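# Set three loose gears on furnace tray, small end up

## Task

Move each of the three loose gears onto an unoccupied spot on the furnace tray so its smaller end faces upward, and finish with both grippers opened so no gear is still held.

## Robot and tools

Robot: two arms, left_arm and right_arm, each a six-joint arm with a parallel two-finger gripper and a wrist camera. In the shared scene frame the origin sits on the table surface midway between the arms, +x points out across the table, +z points up, and left_arm is on the +y side. The names left and right do not refer to image sides. Base positions: left_arm at (+0.043, +0.307, 0) m, right_arm at (+0.046, -0.240, 0) m, each turned slightly about z.

Gripper axes: the fingers extend along the gripper's own +z and close along its own y. The reported hand point lies between the finger pads, roughly 1 cm short of the tips. Full opening is 0.094 m.

The 14-number row, used by execute_actions and by move: left_arm first as dx, dy, dz, rx, ry, rz, opening, then the same seven for right_arm. Always send all 14, each in [-1, 1], even when one arm should not move. The six motion numbers are an offset, not a pose: they are expressed in that gripper's own axes and counted from the gripper pose printed in the most recent result that showed it (before any such result exists, and for later calls inside the same reply, from wherever the gripper is when the call starts). Scale: 1.0 equals 0.6 m of travel or 180 degrees of turn; rx, ry, rz form a single rotation vector. In a multi-row action every row is counted from that same reference, not from the row before. Opening is absolute, not an offset: +1 fully open, -1 closed. Sending all zeros does not hold still; it pulls the arm back to the reference pose.

execute_actions(actions, pictures): actions is a list holding one item or nothing. An empty list just reports the state. {"rows": [[14 numbers], ...], "steps": n} runs up to 15 control steps of 1/30 s, one row per step, repeating the last row if rows run out (default 15 steps). {"steps": n} alone waits up to 300 steps, counted from the previous result, so reply time is included. pictures true/false chooses whether camera images come back. A rejected call sends nothing.

move(target, speed): target is one 14-number row as above. Each gripper travels a straight line toward its target; both finish together, lasting 0.5 to 10 s (cut off at 10 s). speed is the path top speed in m/s, 0.002 to 0.5, default 0.25; rotation is capped at twice that in rad/s. The opening is sent when the move begins. Paths ignore obstacles and the other arm. Its result adds a move: line with the ending (done, off_target, moving, held, fault) and any limits (paced = pose clipped; held = some steps blocked by a check, after which the arm may jump faster), plus each gripper's distance from its target.

wait(seconds): 0 to 10 s with no new command. zoom_image(camera, region): enlarges [x0, y0, x1, y1] pixels (at most 504 by 504) of cam_high, cam_low, cam_left_wrist or cam_right_wrist, each 504x504, origin at top-left. read_manual(section) returns only licence text. finished_scene(scene) ends the current scene, pass its number; it is final and reports success. Replying without any tool call stops everything.

Results: a state line per arm with end_effector_position (m) and end_effector_quat_wxyz in the scene frame; the printed position can be off, more at long reach. grip_measured is the finger opening on the command scale; Joint positions ends with the opening in metres. A Hand target line shows where the controller is currently steering each gripper. HELD marks steps where part of a row was withheld; pose unreachable names an arm whose command the clearance check altered. FAULT and MOTOR HOT lines warn of stops; joint torques are noisy and offset.

Control behaviour: each step the commanded pose is limited to 70 mm and 16 degrees from the measured pose, so long reaches need several calls; after an action the arm only continues to its last limited pose. Arms tend to finish a centimetre or more low; to keep an arm steady, send the correction back to its wanted pose in the first call of a reply and zeros afterwards, raising the aim if it still sags. Position wins over orientation when both cannot be met. Joint ranges (rad): waist -2.880 to 2.880, shoulder 0 to 3.142, elbow 0 to 3.019, wrist pitch -1.693 to 1.571, wrist yaw -1.571 to 1.571, wrist roll -2.094 to 2.094.

Gripping: to hold a gear, command an opening about 0.03 below its grip_measured; less than that squeezes more gently. Finger force tops out near 50 to 62 N per pad. Readings may be off by about 1 mm per gripper. Brief tugs on held parts or nudges to loose ones can happen.

Avoid: dropping gears or knocking anything off the table (that fails the job), fast or deep pushes into contact, the two arms touching or pressing each other, and holding loads for long periods, since motors heat and at 100 °C the arm goes limp and falls. Lower gears gently onto the tray, open to release, then lift clear.

Each tool is called after "Call:" as name(argument=value, ...), one argument or row to a line, values as JSON.

## Session

Call:
execute_actions(
  actions=[],
)

Scene clock: 0.00 s of 6000.00 s.
left_arm: end_effector_position=(+0.1538, +0.7039, +0.2368) grip_measured=+1.000 end_effector_quat_wxyz=(+0.709, -0.328, +0.614, -0.113) | right_arm: end_effector_position=(+0.3922, +0.0080, +0.2696) grip_measured=+1.000 end_effector_quat_wxyz=(+0.004, -0.578, +0.815, -0.032)
Joint positions: left_arm=[ 1.552  1.416  0.529  1.058  1.389 -0.816  0.094] | right_arm=[ 0.757  1.447  1.448 -1.567  0.063 -0.585  0.094]
Joint velocities: left_arm=[-0.005 -0.005 -0.007  0.002 -0.007 -0.037  0.   ] | right_arm=[-0.015 -0.005 -0.007  0.012 -0.066 -0.022  0.   ]
Joint torques (N m, as the arm reports them, + toward a larger angle): no reading
Motor temperatures (°C, as the motors report them): left_arm=[29 31 26 28 29 30] | right_arm=[27 29 27 30 29 26]
Hand target (left_arm): +0.153, +0.709, +0.245; +0.712, -0.319, +0.617, -0.105
Hand target (right_arm): +0.398, +0.012, +0.285; +0.023, -0.578, +0.815, -0.031

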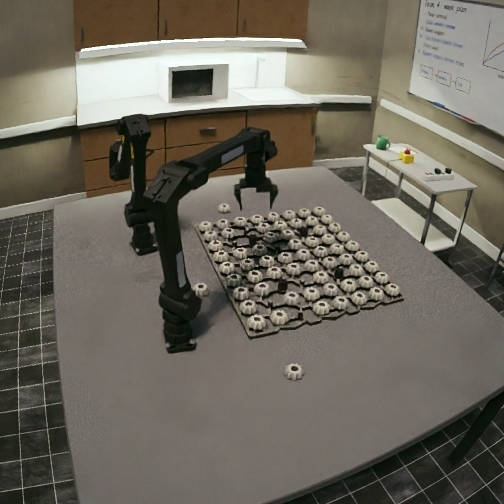

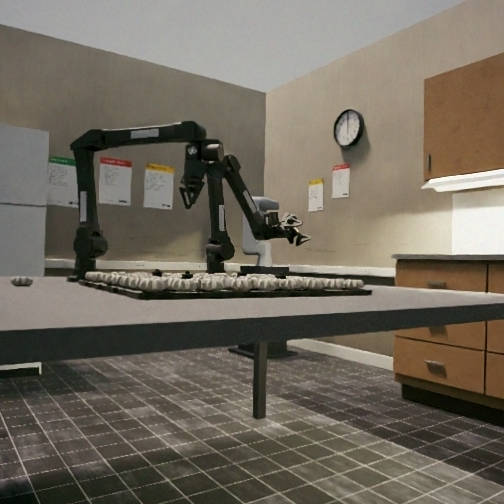

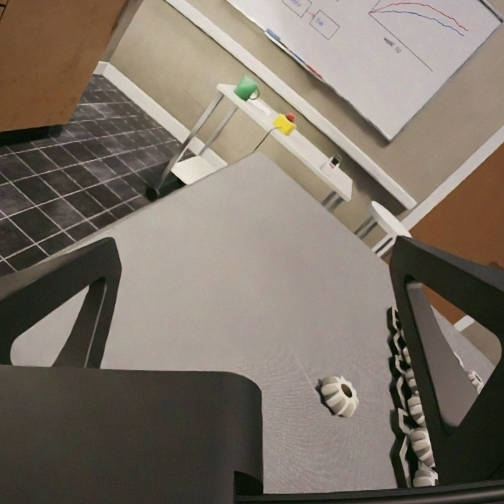

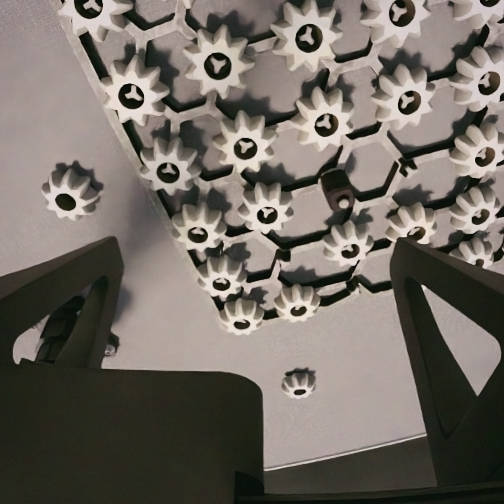

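Call:
zoom_image(
  camera="cam_high",
  region=[170, 180, 420, 400],
)

Call:
zoom_image(
  camera="cam_right_wrist",
  region=[0, 0, 504, 420],
)

Call:
zoom_image(
  camera="cam_low",
  region=[0, 240, 400, 320],
)

Region (170, 180, 420, 400) of cam_high's 504x504 image, scaled by 2.016, with more detail than that image has; it fills the top 444 rows of this view, and the rest is white.

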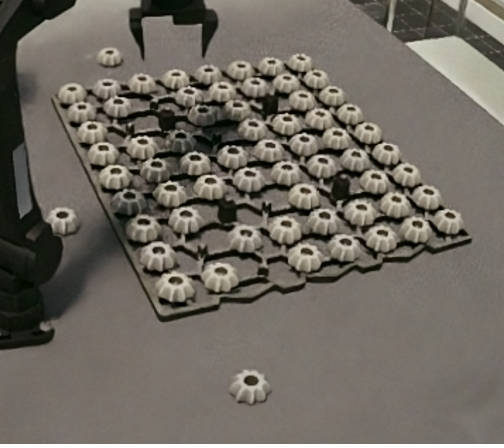

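Region (0, 0, 504, 420) of cam_right_wrist's 504x504 image, scaled by 1.000.

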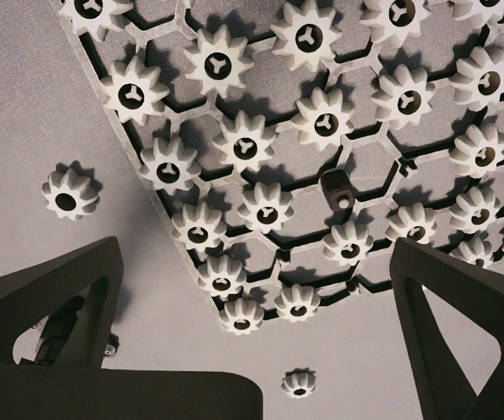

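Region (0, 240, 400, 320) of cam_low's 504x504 image, scaled by 1.260, with more detail than that image has; it fills the top 101 rows of this view, and the rest is white.

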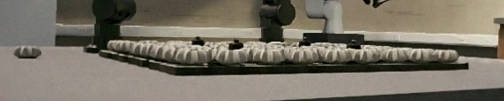

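Call:
move(
  target=[0.458,-0.350,0.308,-0.083,0.520,0.241,1, 0.812,-0.138,0.2,0,0,0.392,1],
  speed=0.25,
)

Scene clock: 29.40 s of 6000.00 s.
left_arm: end_effector_position=(+0.4210, +0.4460, +0.1357) grip_measured=+1.000 end_effector_quat_wxyz=(-0.014, +0.005, +1.000, -0.013) | right_arm: end_effector_position=(+0.3016, -0.4742, +0.1565) grip_measured=+1.000 end_effector_quat_wxyz=(+0.004, +0.003, +1.000, -0.004)
Joint positions: left_arm=[ 0.189  1.474  1.12  -1.252  0.015  0.371  0.094] | right_arm=[-0.633  1.279  0.986 -1.266 -0.    -0.735  0.094]
Joint velocities: left_arm=[-0.034 -0.005 -0.007 -0.022 -0.022  0.022  0.   ] | right_arm=[-0.005 -0.015 -0.027 -0.012 -0.037  0.007  0.   ]
Joint torques (N m, as the arm reports them, + toward a larger angle): left_arm=[  0.61 -10.28  11.21  -0.37  -0.05  -0.09] | right_arm=[ 0.84 -6.56 10.45  1.13 -0.09  0.  ]
Motor temperatures (°C, as the motors report them): left_arm=[29 31 29 28 29 30] | right_arm=[27 30 30 30 29 26]
Hand target (left_arm): +0.437, +0.453, +0.153; +0.003, -0.001, +1.000, -0.005
Hand target (right_arm): +0.317, -0.489, +0.176; +0.030, -0.001, +0.999, -0.025
Off the commanded pose (left_arm): 0.024 m, 2 deg.
Off the commanded pose (right_arm): 0.021 m, 3 deg.
After step 90, 22.33 s passed at rest.
move: off_target (left_arm, right_arm)

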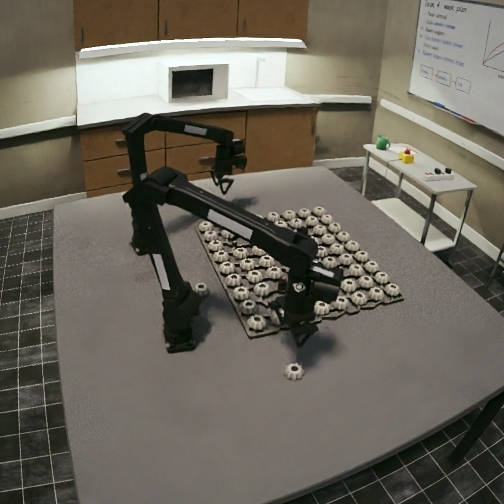

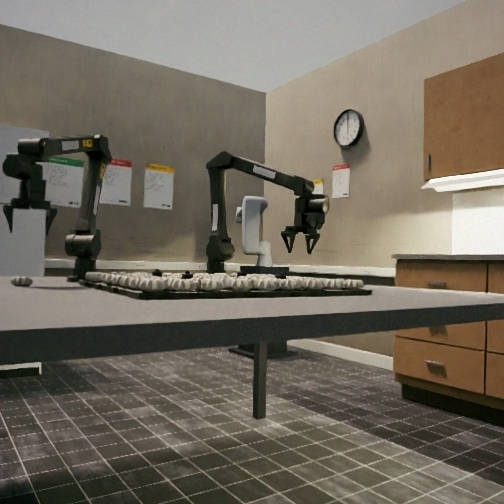

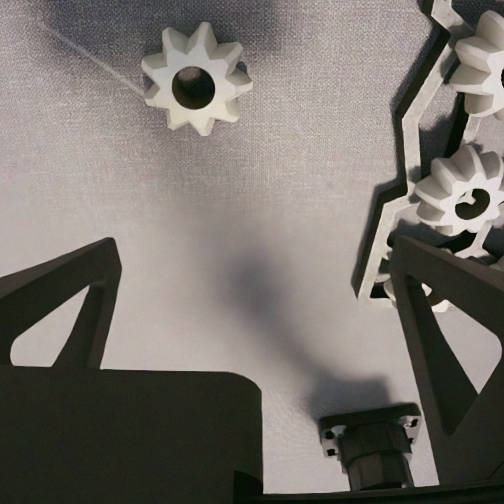

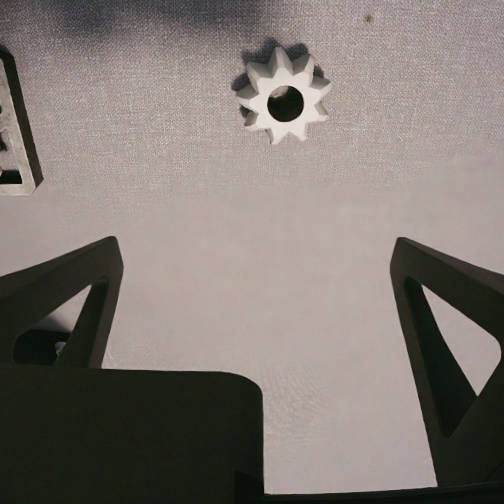

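Call:
zoom_image(
  camera="cam_low",
  region=[0, 260, 120, 300],
)

Call:
zoom_image(
  camera="cam_right_wrist",
  region=[200, 20, 370, 170],
)

Call:
zoom_image(
  camera="cam_high",
  region=[170, 270, 330, 390],
)

Region (0, 260, 120, 300) of cam_low's 504x504 image, scaled by 4.200, with more detail than that image has.

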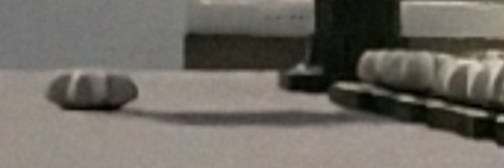

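Region (200, 20, 370, 170) of cam_right_wrist's 504x504 image, scaled by 2.965, with more detail than that image has; it fills the top 445 rows of this view, and the rest is white.

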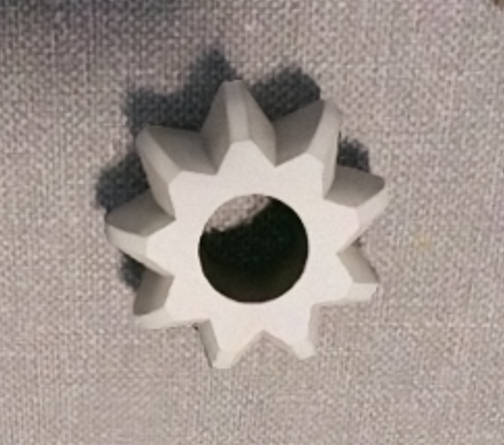

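Region (170, 270, 330, 390) of cam_high's 504x504 image, scaled by 3.150, with more detail than that image has; it fills the top 378 rows of this view, and the rest is white.

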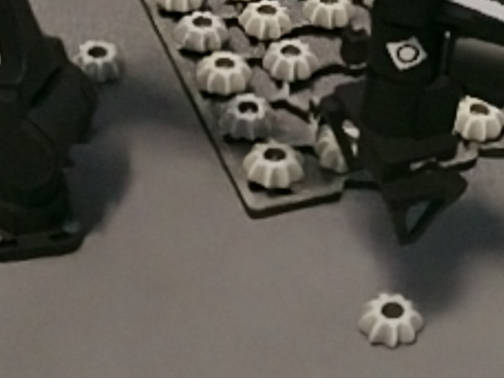

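Call:
move(
  target=[-0.083,0.070,0.098,-0.0134,-0.0197,-0.007,1, -0.06,-0.055,0.1275,0.0134,-0.0166,-0.0025,1],
  speed=0.15,
)

Scene clock: 41.53 s of 6000.00 s.
left_arm: end_effector_position=(+0.4569, +0.4777, +0.0683) grip_measured=+1.000 end_effector_quat_wxyz=(+0.001, -0.007, +1.000, -0.000) | right_arm: end_effector_position=(+0.3352, -0.5046, +0.0802) grip_measured=+1.000 end_effector_quat_wxyz=(+0.023, +0.002, +1.000, -0.020)
Joint positions: left_arm=[ 0.221  1.639  1.12  -1.05   0.001  0.379  0.094] | right_arm=[-0.633  1.452  0.935 -0.991 -0.002 -0.738  0.094]
Joint velocities: left_arm=[ 0.005  0.015 -0.002 -0.002 -0.066 -0.066  0.   ] | right_arm=[ 0.015 -0.005 -0.007  0.002 -0.066  0.095  0.   ]
Joint torques (N m, as the arm reports them, + toward a larger angle): left_arm=[  0.84 -12.76   8.7    0.72  -0.05   0.06] | right_arm=[ 0.66 -8.45  6.33  1.39 -0.07 -0.03]
Motor temperatures (°C, as the motors report them): left_arm=[29 31 31 28 29 30] | right_arm=[27 30 31 30 29 26]
Hand target (left_arm): +0.469, +0.487, +0.076; +0.017, -0.006, +1.000, +0.008
Hand target (right_arm): +0.336, -0.508, +0.080; +0.030, -0.001, +0.999, -0.025
Off the commanded pose (left_arm): 0.016 m, 2 deg.
Off the commanded pose (right_arm): 0.004 m, 1 deg.
After step 90, 8.17 s passed at rest.
move: off_target (left_arm)

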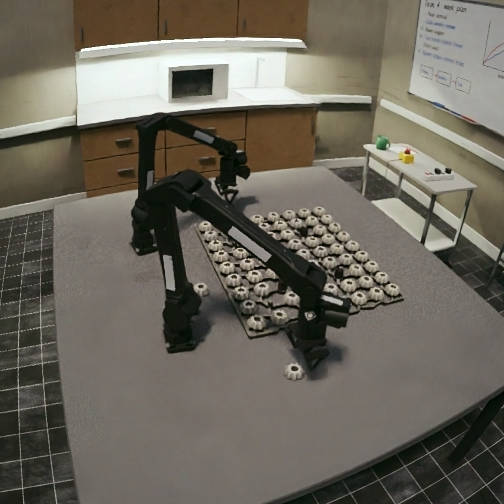

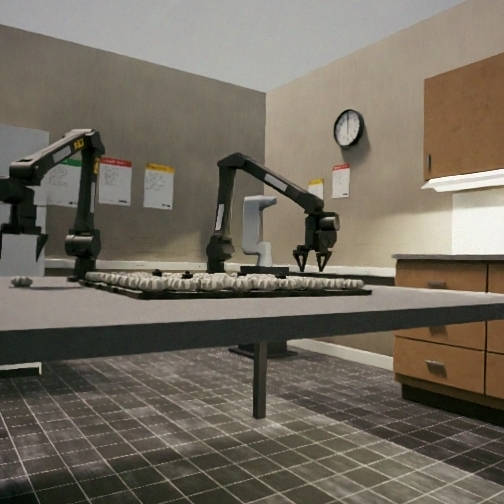

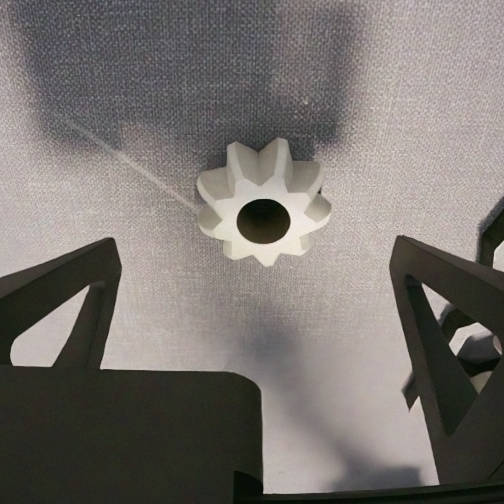

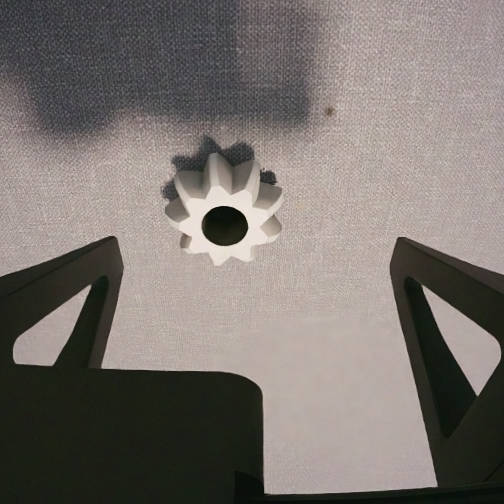

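Call:
move(
  target=[0.007,0.004,0.054,-0.005,-0.010,0,1, 0.028,0.023,0.083,-0.0064,0.0083,0,1],
  speed=0.08,
)

Scene clock: 52.47 s of 6000.00 s.
left_arm: end_effector_position=(+0.4546, +0.4768, +0.0449) grip_measured=+1.000 end_effector_quat_wxyz=(+0.021, -0.007, +1.000, +0.008) | right_arm: end_effector_position=(+0.3193, -0.4901, +0.0318) grip_measured=+1.000 end_effector_quat_wxyz=(+0.008, +0.002, +1.000, -0.006)
Joint positions: left_arm=[ 0.221  1.643  1.052 -0.935  0.001  0.379  0.094] | right_arm=[-0.633  1.504  0.84  -0.887 -0.002 -0.738  0.094]
Joint velocities: left_arm=[-0.015  0.005 -0.007  0.002 -0.051  0.007  0.   ] | right_arm=[-0.024 -0.015  0.012 -0.012 -0.022  0.11   0.   ]
Joint torques (N m, as the arm reports them, + toward a larger angle): left_arm=[  1.06 -11.38   6.52   0.9   -0.05   0.05] | right_arm=[ 0.1  -7.42  5.66  1.36  0.2   0.05]
Motor temperatures (°C, as the motors report them): left_arm=[29 32 31 28 29 30] | right_arm=[27 30 30 30 29 26]
Hand target (left_arm): +0.453, +0.480, +0.036; +0.016, -0.007, +1.000, +0.008
Hand target (right_arm): +0.320, -0.493, +0.030; +0.011, +0.002, +1.000, -0.010
Off the commanded pose (left_arm): 0.010 m, 1 deg.
Off the commanded pose (right_arm): 0.004 m, 1 deg.
After step 90, 6.90 s passed at rest.
move: done

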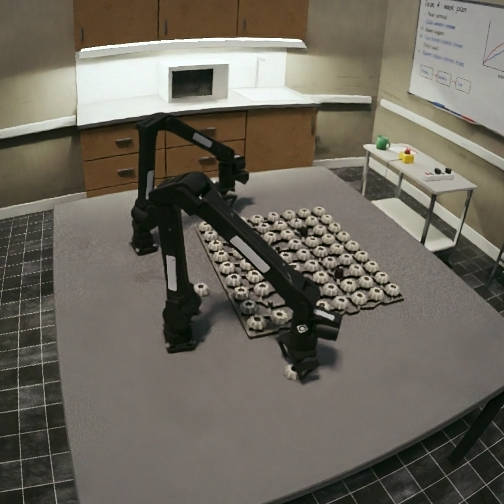

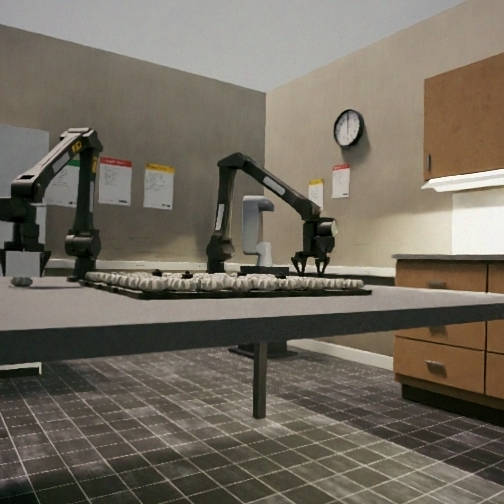

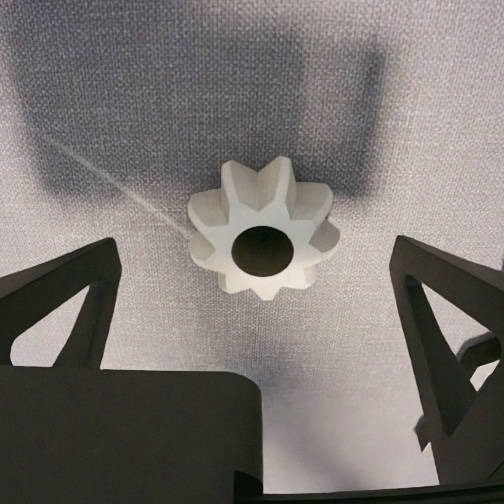

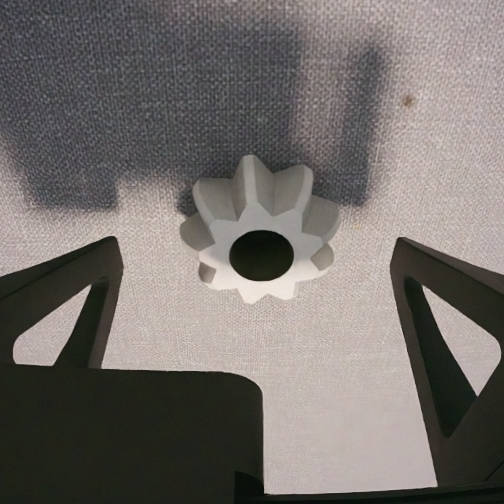

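Call:
move(
  target=[0.012,-0.003,0.043,0.003,0.010,0,1, 0,-0.002,0.031,0,0,0,1],
  speed=0.05,
)

Call:
zoom_image(
  camera="cam_low",
  region=[0, 240, 120, 300],
)

Call:
zoom_image(
  camera="cam_low",
  region=[260, 240, 380, 300],
)

Scene clock: 58.83 s of 6000.00 s.
left_arm: end_effector_position=(+0.4490, +0.4744, +0.0257) grip_measured=+1.000 end_effector_quat_wxyz=(+0.007, -0.007, +1.000, +0.003) | right_arm: end_effector_position=(+0.3191, -0.4899, +0.0164) grip_measured=+1.000 end_effector_quat_wxyz=(+0.006, +0.002, +1.000, -0.004)
Joint positions: left_arm=[ 0.221  1.675  1.034 -0.914  0.001  0.379  0.094] | right_arm=[-0.633  1.537  0.827 -0.846 -0.002 -0.738  0.094]
Joint velocities: left_arm=[-0.015 -0.005 -0.022 -0.012  0.007  0.051  0.   ] | right_arm=[-0.015  0.005 -0.002 -0.017 -0.007 -0.007  0.   ]
Joint torques (N m, as the arm reports them, + toward a larger angle): left_arm=[  0.55 -11.7    6.15   0.77  -0.04  -0.01] | right_arm=[ 0.51 -8.21  5.25  1.16  0.02  0.06]
Motor temperatures (°C, as the motors report them): left_arm=[29 32 30 28 29 30] | right_arm=[27 30 30 30 29 26]
Hand target (left_arm): +0.449, +0.475, +0.019; +0.005, -0.007, +1.000, +0.003
Hand target (right_arm): +0.319, -0.492, +0.013; +0.008, +0.002, +1.000, -0.006
Off the commanded pose (left_arm): 0.007 m, 0 deg.
Off the commanded pose (right_arm): 0.004 m, 0 deg.
After step 90, 2.47 s passed at rest.
move: done

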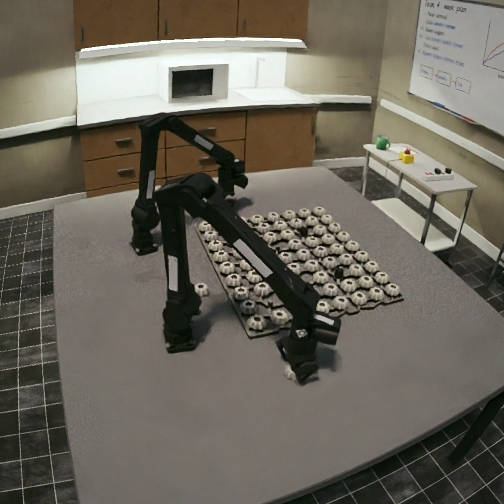

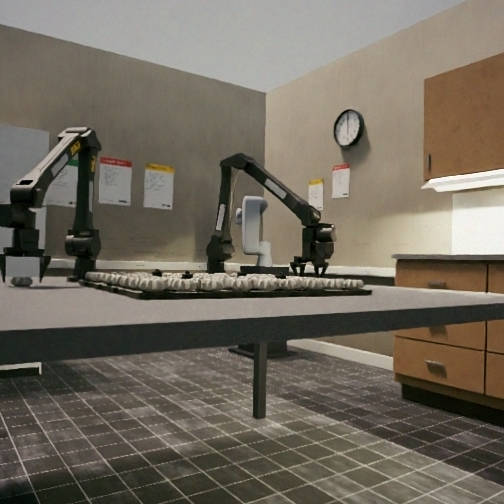

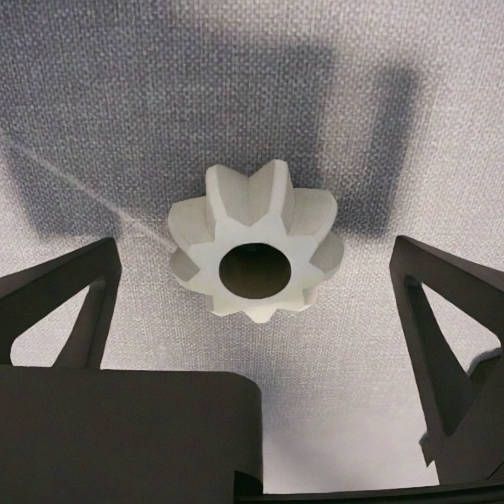

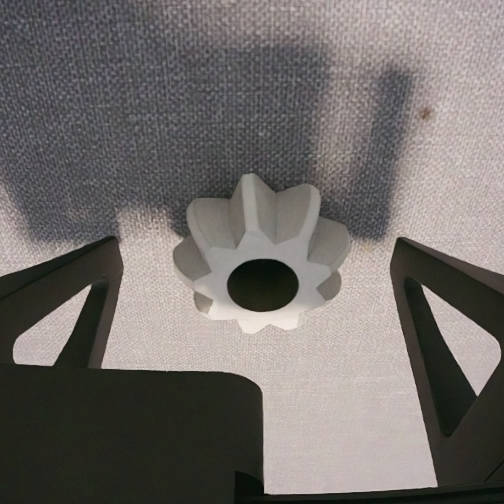

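Region (0, 240, 120, 300) of cam_low's 504x504 image, scaled by 4.200, with more detail than that image has.

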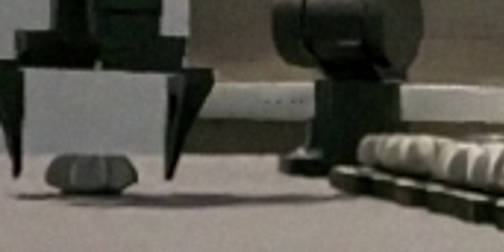

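Region (260, 240, 380, 300) of cam_low's 504x504 image, scaled by 4.200, with more detail than that image has.

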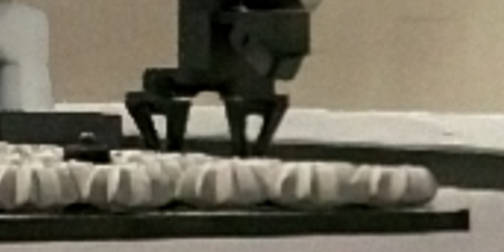

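Call:
move(
  target=[-0.005,0,0.017,0,0,0,1, 0,-0.002,0.013,0,0,0,1],
  speed=0.03,
)

Call:
zoom_image(
  camera="cam_low",
  region=[0, 240, 120, 300],
)

Scene clock: 65.67 s of 6000.00 s.
left_arm: end_effector_position=(+0.4509, +0.4752, +0.0235) grip_measured=+1.000 end_effector_quat_wxyz=(+0.010, -0.007, +1.000, +0.004) | right_arm: end_effector_position=(+0.3196, -0.4904, +0.0130) grip_measured=+1.000 end_effector_quat_wxyz=(+0.005, +0.002, +1.000, -0.003)
Joint positions: left_arm=[ 0.221  1.681  1.034 -0.903  0.001  0.379  0.094] | right_arm=[-0.633  1.547  0.827 -0.839 -0.002 -0.738  0.094]
Joint velocities: left_arm=[-0.024  0.005  0.022  0.002 -0.007 -0.066  0.   ] | right_arm=[ 0.005 -0.005 -0.012  0.012  0.051  0.007  0.   ]
Joint torques (N m, as the arm reports them, + toward a larger angle): left_arm=[  0.26 -11.45   6.38   0.8    0.04  -0.04] | right_arm=[ 0.33 -8.31  5.19  1.16  0.07  0.05]
Motor temperatures (°C, as the motors report them): left_arm=[29 32 30 28 29 30] | right_arm=[27 30 30 30 29 26]
Hand target (left_arm): +0.452, +0.475, +0.016; +0.007, -0.007, +1.000, +0.002
Hand target (right_arm): +0.319, -0.491, +0.009; +0.006, +0.002, +1.000, -0.004
Off the commanded pose (left_arm): 0.008 m, 0 deg.
Off the commanded pose (right_arm): 0.004 m, 0 deg.
After step 90, 3.07 s passed at rest.
move: done

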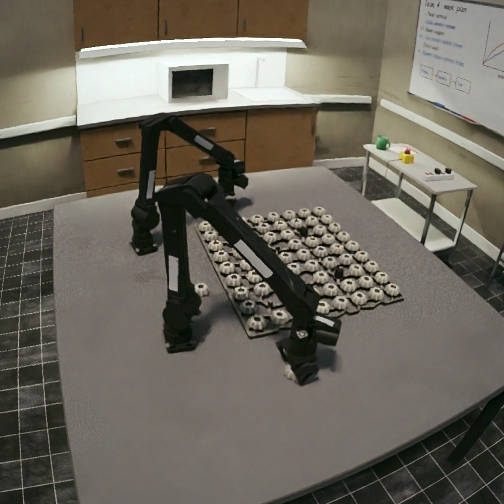

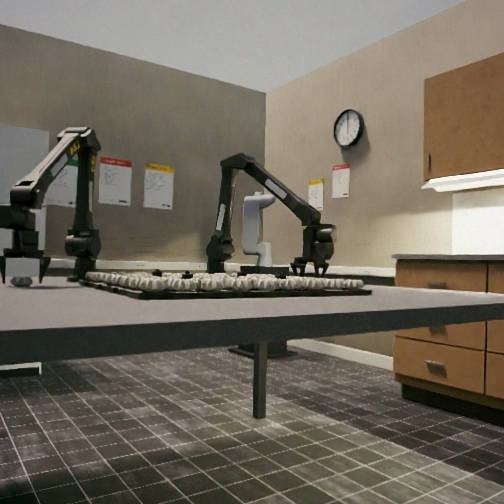

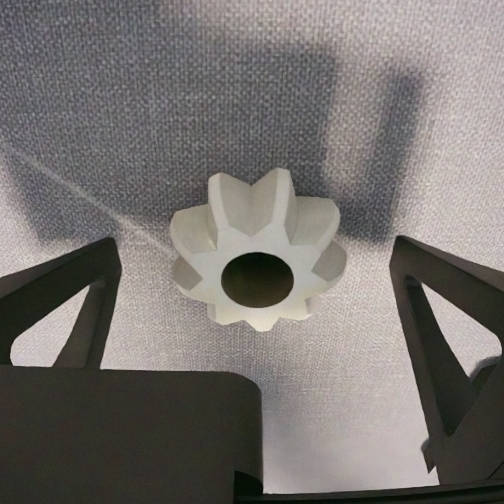

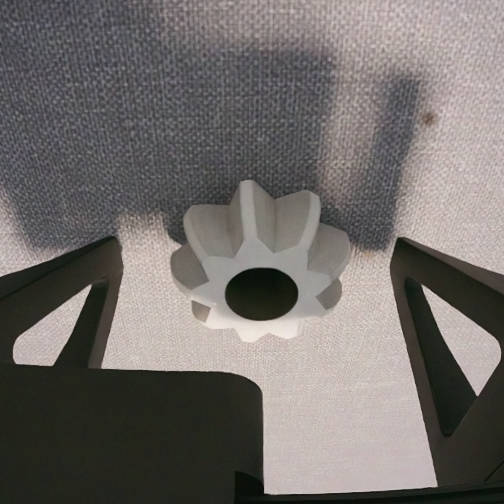

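Region (0, 240, 120, 300) of cam_low's 504x504 image, scaled by 4.200, with more detail than that image has.

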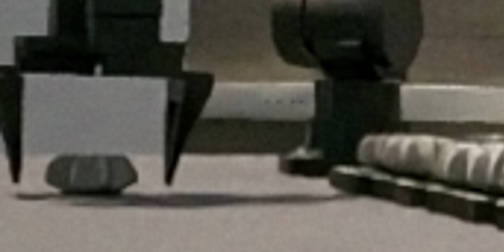

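Call:
move(
  target=[0,0,0.019,0,0,0,0.45, 0,-0.001,0.007,0,0,0,0.15],
  speed=0.03,
)

Scene clock: 68.33 s of 6000.00 s.
left_arm: end_effector_position=(+0.4544, +0.4767, +0.0236) grip_measured=+0.452 end_effector_quat_wxyz=(+0.017, -0.007, +1.000, +0.006) | right_arm: end_effector_position=(+0.3195, -0.4903, +0.0129) grip_measured=+0.195 end_effector_quat_wxyz=(+0.005, +0.002, +1.000, -0.003)
Joint positions: left_arm=[ 0.221  1.681  1.034 -0.888  0.001  0.379  0.068] | right_arm=[-0.633  1.547  0.827 -0.839 -0.002 -0.738  0.056]
Joint velocities: left_arm=[-0.015 -0.005  0.002  0.007 -0.007 -0.11  -0.   ] | right_arm=[ 0.005  0.015 -0.017 -0.007 -0.007  0.066  0.001]
Joint torques (N m, as the arm reports them, + toward a larger angle): left_arm=[  0.44 -11.31   5.79   0.99   0.04  -0.02] | right_arm=[ 0.2  -7.79  5.4   0.98  0.02  0.06]
Motor temperatures (°C, as the motors report them): left_arm=[29 32 30 28 29 30] | right_arm=[27 30 30 30 29 26]
Hand target (left_arm): +0.451, +0.475, +0.012; +0.010, -0.007, +1.000, +0.004
Hand target (right_arm): +0.319, -0.491, +0.009; +0.005, +0.002, +1.000, -0.003
Off the commanded pose (left_arm): 0.012 m, 1 deg.
Off the commanded pose (right_arm): 0.004 m, 0 deg.
move: off_target (left_arm)

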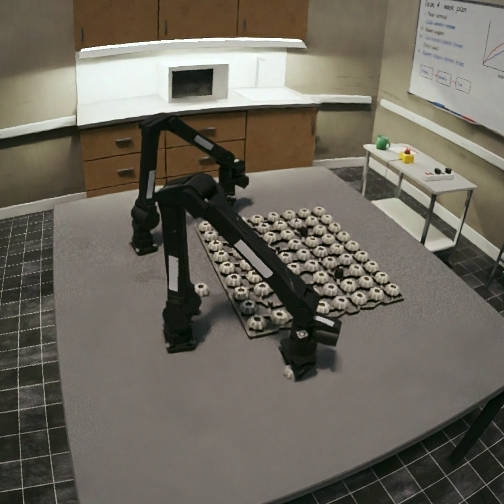

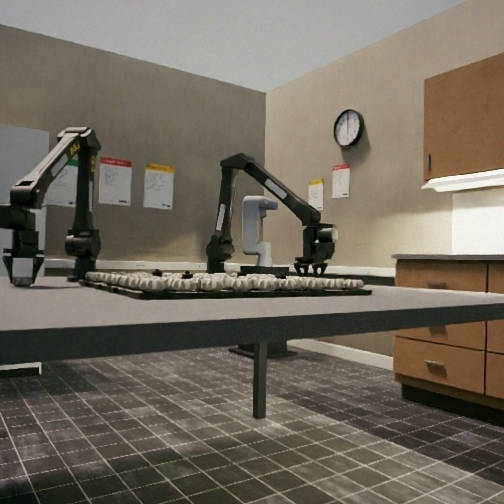

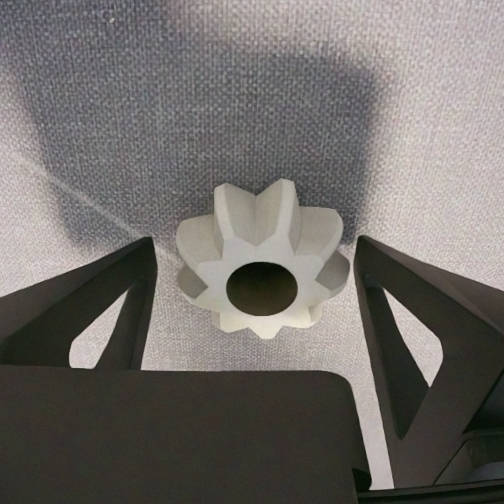

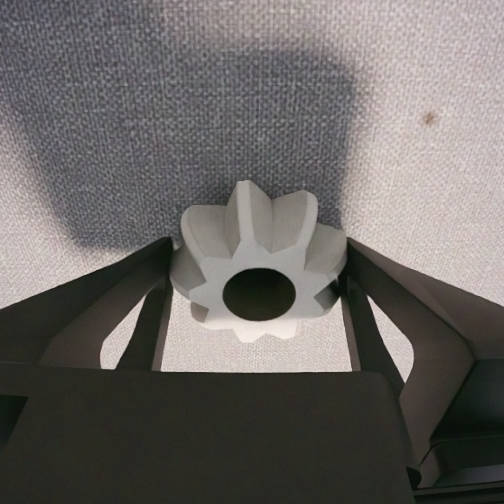

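Call:
move(
  target=[0.008,-0.003,0.028,0.002,0.0076,0,0.45, 0,0,-0.17,0,0,0,0.15],
  speed=0.08,
)

Scene clock: 73.63 s of 6000.00 s.
left_arm: end_effector_position=(+0.4515, +0.4755, +0.0159) grip_measured=+0.452 end_effector_quat_wxyz=(+0.010, -0.007, +1.000, +0.004) | right_arm: end_effector_position=(+0.2986, -0.4712, +0.0828) grip_measured=+0.195 end_effector_quat_wxyz=(-0.025, +0.002, +0.999, +0.024)
Joint positions: left_arm=[ 0.221  1.695  1.028 -0.883  0.001  0.379  0.068] | right_arm=[-0.633  1.404  0.892 -1.127 -0.002 -0.738  0.056]
Joint velocities: left_arm=[-0.005 -0.005  0.007  0.002 -0.081  0.007 -0.002] | right_arm=[ 0.005 -0.015 -0.002 -0.002 -0.051 -0.007  0.001]
Joint torques (N m, as the arm reports them, + toward a larger angle): left_arm=[  0.37 -11.91   5.83   0.84  -0.05  -0.03] | right_arm=[ 0.93 -9.75 10.87 -0.28  0.04  0.12]
Motor temperatures (°C, as the motors report them): left_arm=[29 32 29 28 29 30] | right_arm=[27 30 30 30 29 26]
Hand target (left_arm): +0.450, +0.475, +0.007; +0.005, -0.007, +1.000, +0.003
Hand target (right_arm): +0.319, -0.488, +0.115; +0.005, +0.002, +1.000, -0.003
Off the commanded pose (left_arm): 0.009 m, 1 deg.
Off the commanded pose (right_arm): 0.042 m, 5 deg.
After step 90, 0.67 s passed at rest.
move: off_target (right_arm)

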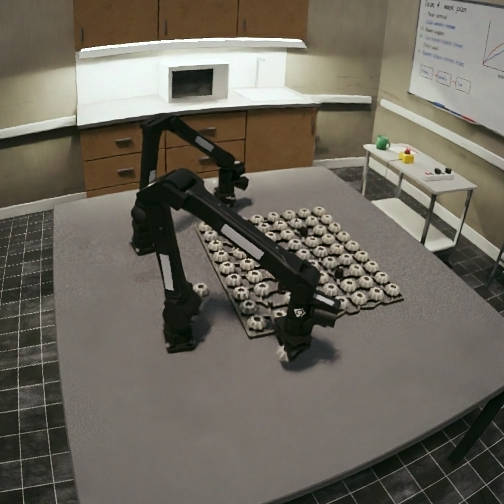

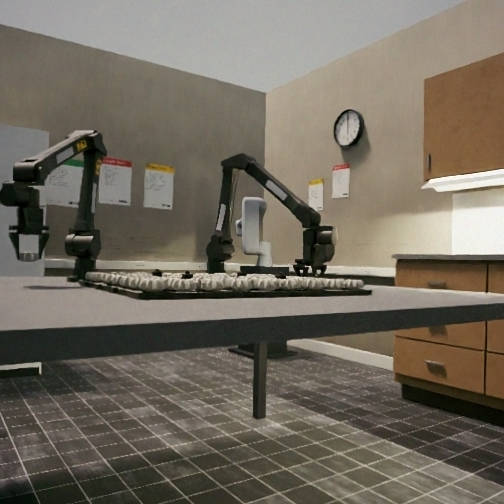

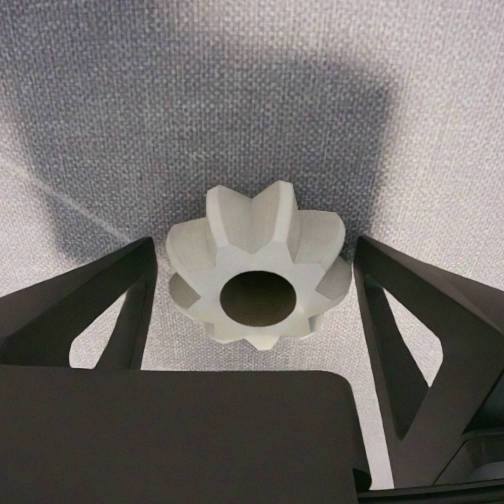

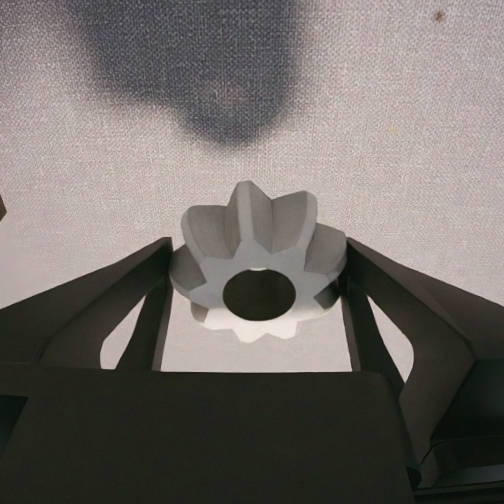

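Call:
move(
  target=[0,0,0.005,0,0,0,0.15, -0.268,0.31,-0.062,0.015,-0.029,0.033,0.15],
  speed=0.2,
)

Scene clock: 89.30 s of 6000.00 s.
left_arm: end_effector_position=(+0.4515, +0.4754, +0.0159) grip_measured=+0.189 end_effector_quat_wxyz=(+0.010, -0.007, +1.000, +0.003) | right_arm: end_effector_position=(+0.4318, -0.2804, +0.0917) grip_measured=+0.195 end_effector_quat_wxyz=(-0.018, +0.045, +0.999, +0.005)
Joint positions: left_arm=[ 0.221  1.695  1.028 -0.883  0.001  0.379  0.056] | right_arm=[ 0.002  1.486  1.007 -1.127 -0.007 -0.016  0.056]
Joint velocities: left_arm=[-0.015 -0.005 -0.012 -0.017  0.037 -0.007 -0.   ] | right_arm=[ 0.005 -0.005  0.002 -0.002  0.022  0.139  0.001]
Joint torques (N m, as the arm reports them, + toward a larger angle): left_arm=[  0.45 -12.43   6.2    0.57   0.03  -0.02] | right_arm=[ 0.77 -9.51 11.12  0.09  0.23  0.18]
Motor temperatures (°C, as the motors report them): left_arm=[29 32 29 28 29 30] | right_arm=[27 30 32 30 29 26]
Hand target (left_arm): +0.452, +0.476, +0.013; +0.010, -0.007, +1.000, +0.004
Hand target (right_arm): +0.459, -0.285, +0.118; +0.016, +0.053, +0.998, +0.001
Off the commanded pose (left_arm): 0.003 m, 0 deg.
Off the commanded pose (right_arm): 0.042 m, 4 deg.
After step 90, 10.87 s passed at rest.
move: off_target (right_arm)

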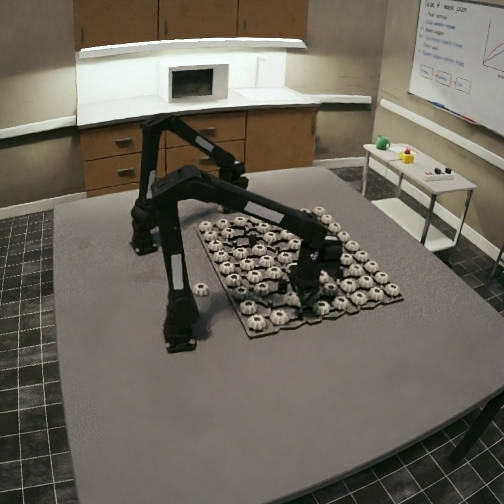

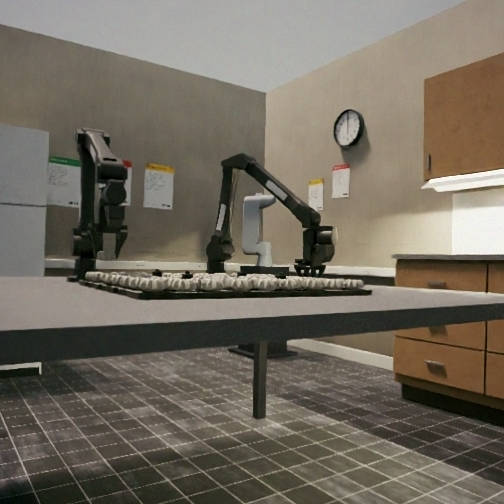

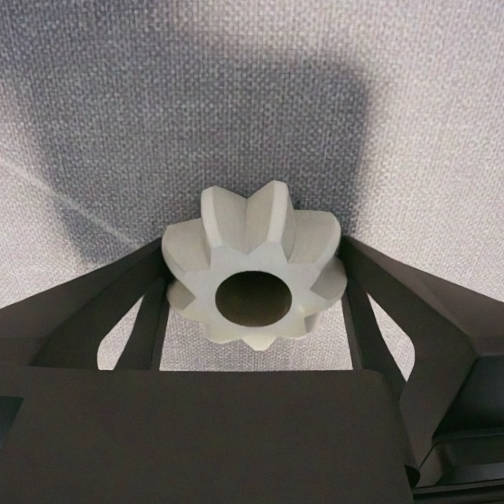

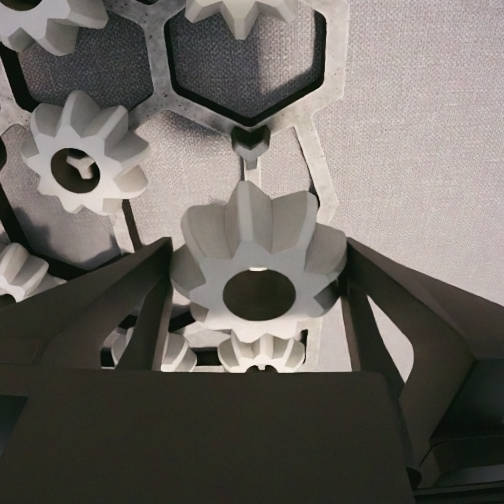

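Call:
move(
  target=[-0.02,0,-0.2,0,-0.01,0.278,0.15, -0.028,0.002,0.036,-0.002,-0.013,0.25,0.15],
  speed=0.15,
)

Scene clock: 113.00 s of 6000.00 s.
left_arm: end_effector_position=(+0.4351, +0.4653, +0.0984) grip_measured=+0.189 end_effector_quat_wxyz=(-0.009, +0.409, +0.912, -0.023) | right_arm: end_effector_position=(+0.4419, -0.2824, +0.0672) grip_measured=+0.195 end_effector_quat_wxyz=(-0.009, +0.421, +0.907, -0.002)
Joint positions: left_arm=[ 0.221  1.57   1.122 -1.169  0.019  1.237  0.056] | right_arm=[ 0.002  1.535  0.988 -1.043 -0.002  0.763  0.056]
Joint velocities: left_arm=[-0.024 -0.005 -0.017  0.002  0.007 -0.022 -0.001] | right_arm=[ 0.005 -0.024  0.012 -0.002  0.022  0.007 -0.   ]
Joint torques (N m, as the arm reports them, + toward a larger angle): left_arm=[  0.11 -14.1   11.77  -0.19   0.22   0.06] | right_arm=[ 1.26 -9.34  6.44  1.06  0.34  0.23]
Motor temperatures (°C, as the motors report them): left_arm=[29 32 30 28 29 30] | right_arm=[27 30 33 30 29 26]
Hand target (left_arm): +0.459, +0.473, +0.136; +0.023, +0.417, +0.909, +0.008
Hand target (right_arm): +0.447, -0.281, +0.070; +0.002, +0.424, +0.906, +0.000
Off the commanded pose (left_arm): 0.047 m, 5 deg.
Off the commanded pose (right_arm): 0.007 m, 1 deg.
After step 90, 17.30 s passed at rest.
move: off_target (left_arm)

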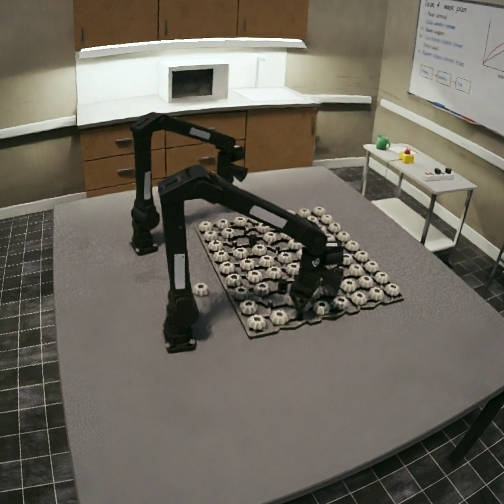

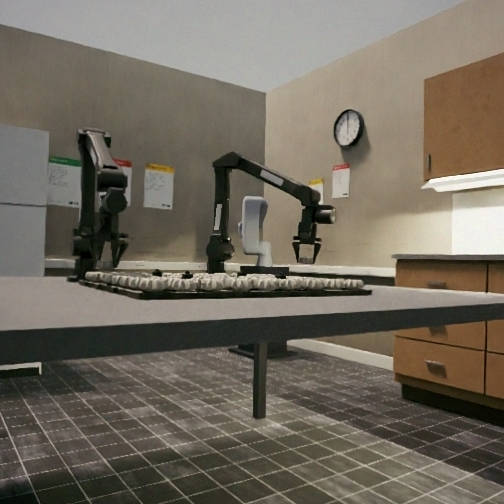

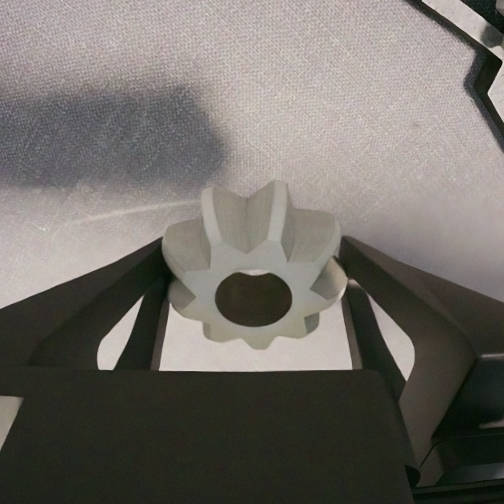

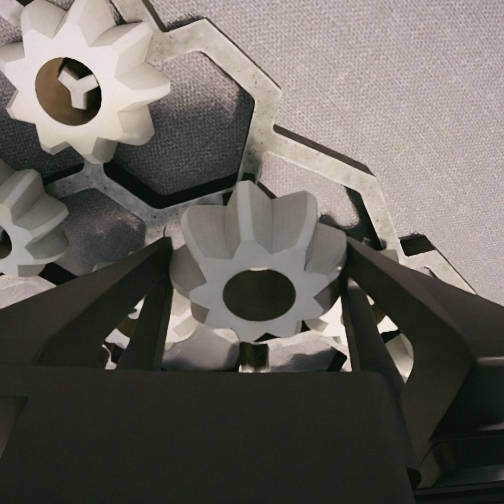

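Call:
move(
  target=[-0.294,-0.295,-0.062,-0.0246,-0.012,0,0.15, -0.0015,0.018,0.038,-0.0073,-0.0062,0,0.15],
  speed=0.15,
)

Scene clock: 126.60 s of 6000.00 s.
left_arm: end_effector_position=(+0.4135, +0.2188, +0.1205) grip_measured=+0.189 end_effector_quat_wxyz=(-0.001, +0.416, +0.909, -0.002) | right_arm: end_effector_position=(+0.4437, -0.2802, +0.0418) grip_measured=+0.195 end_effector_quat_wxyz=(-0.006, +0.420, +0.907, -0.001)
Joint positions: left_arm=[-0.402  1.413  1.012 -1.173  0.004  0.629  0.056] | right_arm=[ 0.008  1.574  0.956 -0.964 -0.003  0.767  0.056]
Joint velocities: left_arm=[-0.005 -0.005 -0.002  0.002 -0.081 -0.022  0.001] | right_arm=[-0.005 -0.015  0.012 -0.017 -0.007 -0.037 -0.   ]
Joint torques (N m, as the arm reports them, + toward a larger angle): left_arm=[  0.68 -12.     9.26  -0.2   -0.04  -0.12] | right_arm=[ 1.94 -9.49  6.14  1.11  0.1   0.22]
Motor temperatures (°C, as the motors report them): left_arm=[29 33 32 28 29 30] | right_arm=[27 30 32 30 29 26]
Hand target (left_arm): +0.421, +0.219, +0.141; +0.021, +0.409, +0.912, +0.004
Hand target (right_arm): +0.450, -0.276, +0.044; +0.004, +0.421, +0.907, +0.004
Off the commanded pose (left_arm): 0.026 m, 3 deg.
Off the commanded pose (right_arm): 0.008 m, 1 deg.
After step 90, 8.40 s passed at rest.
move: off_target (left_arm)

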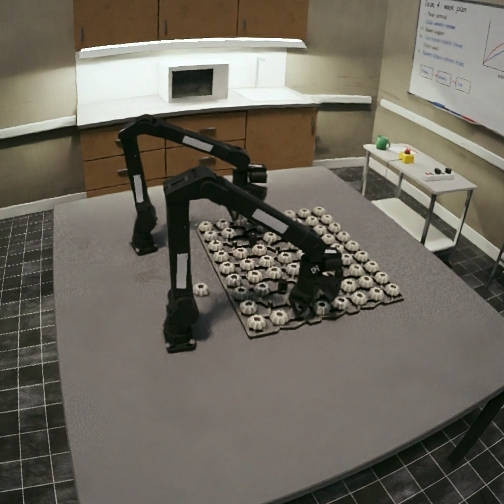

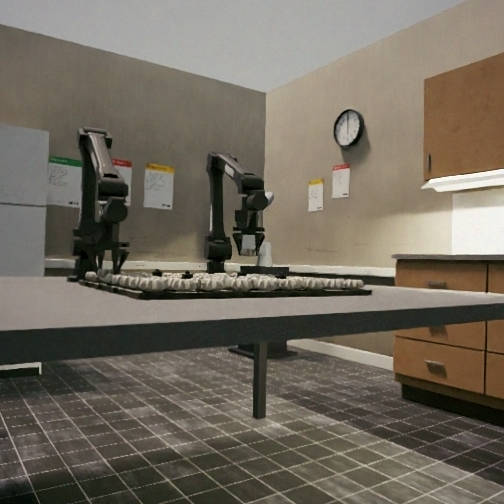

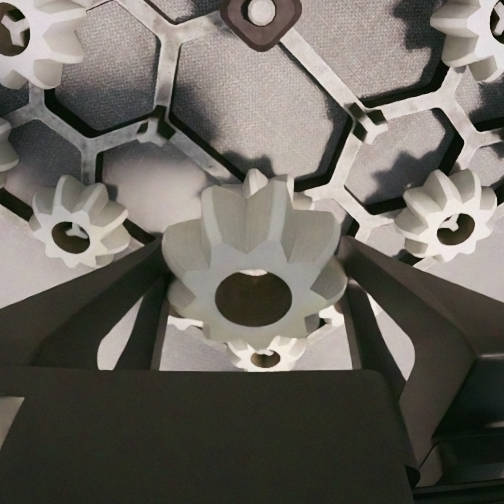

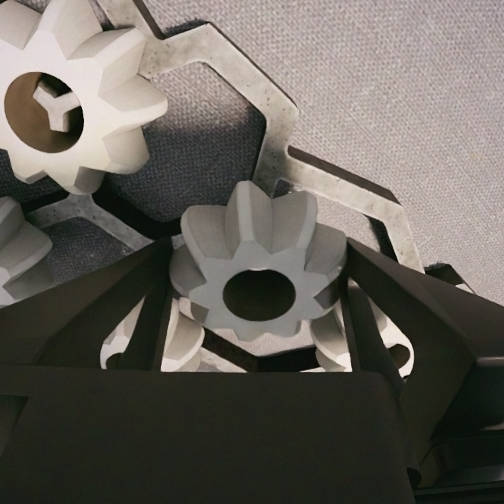

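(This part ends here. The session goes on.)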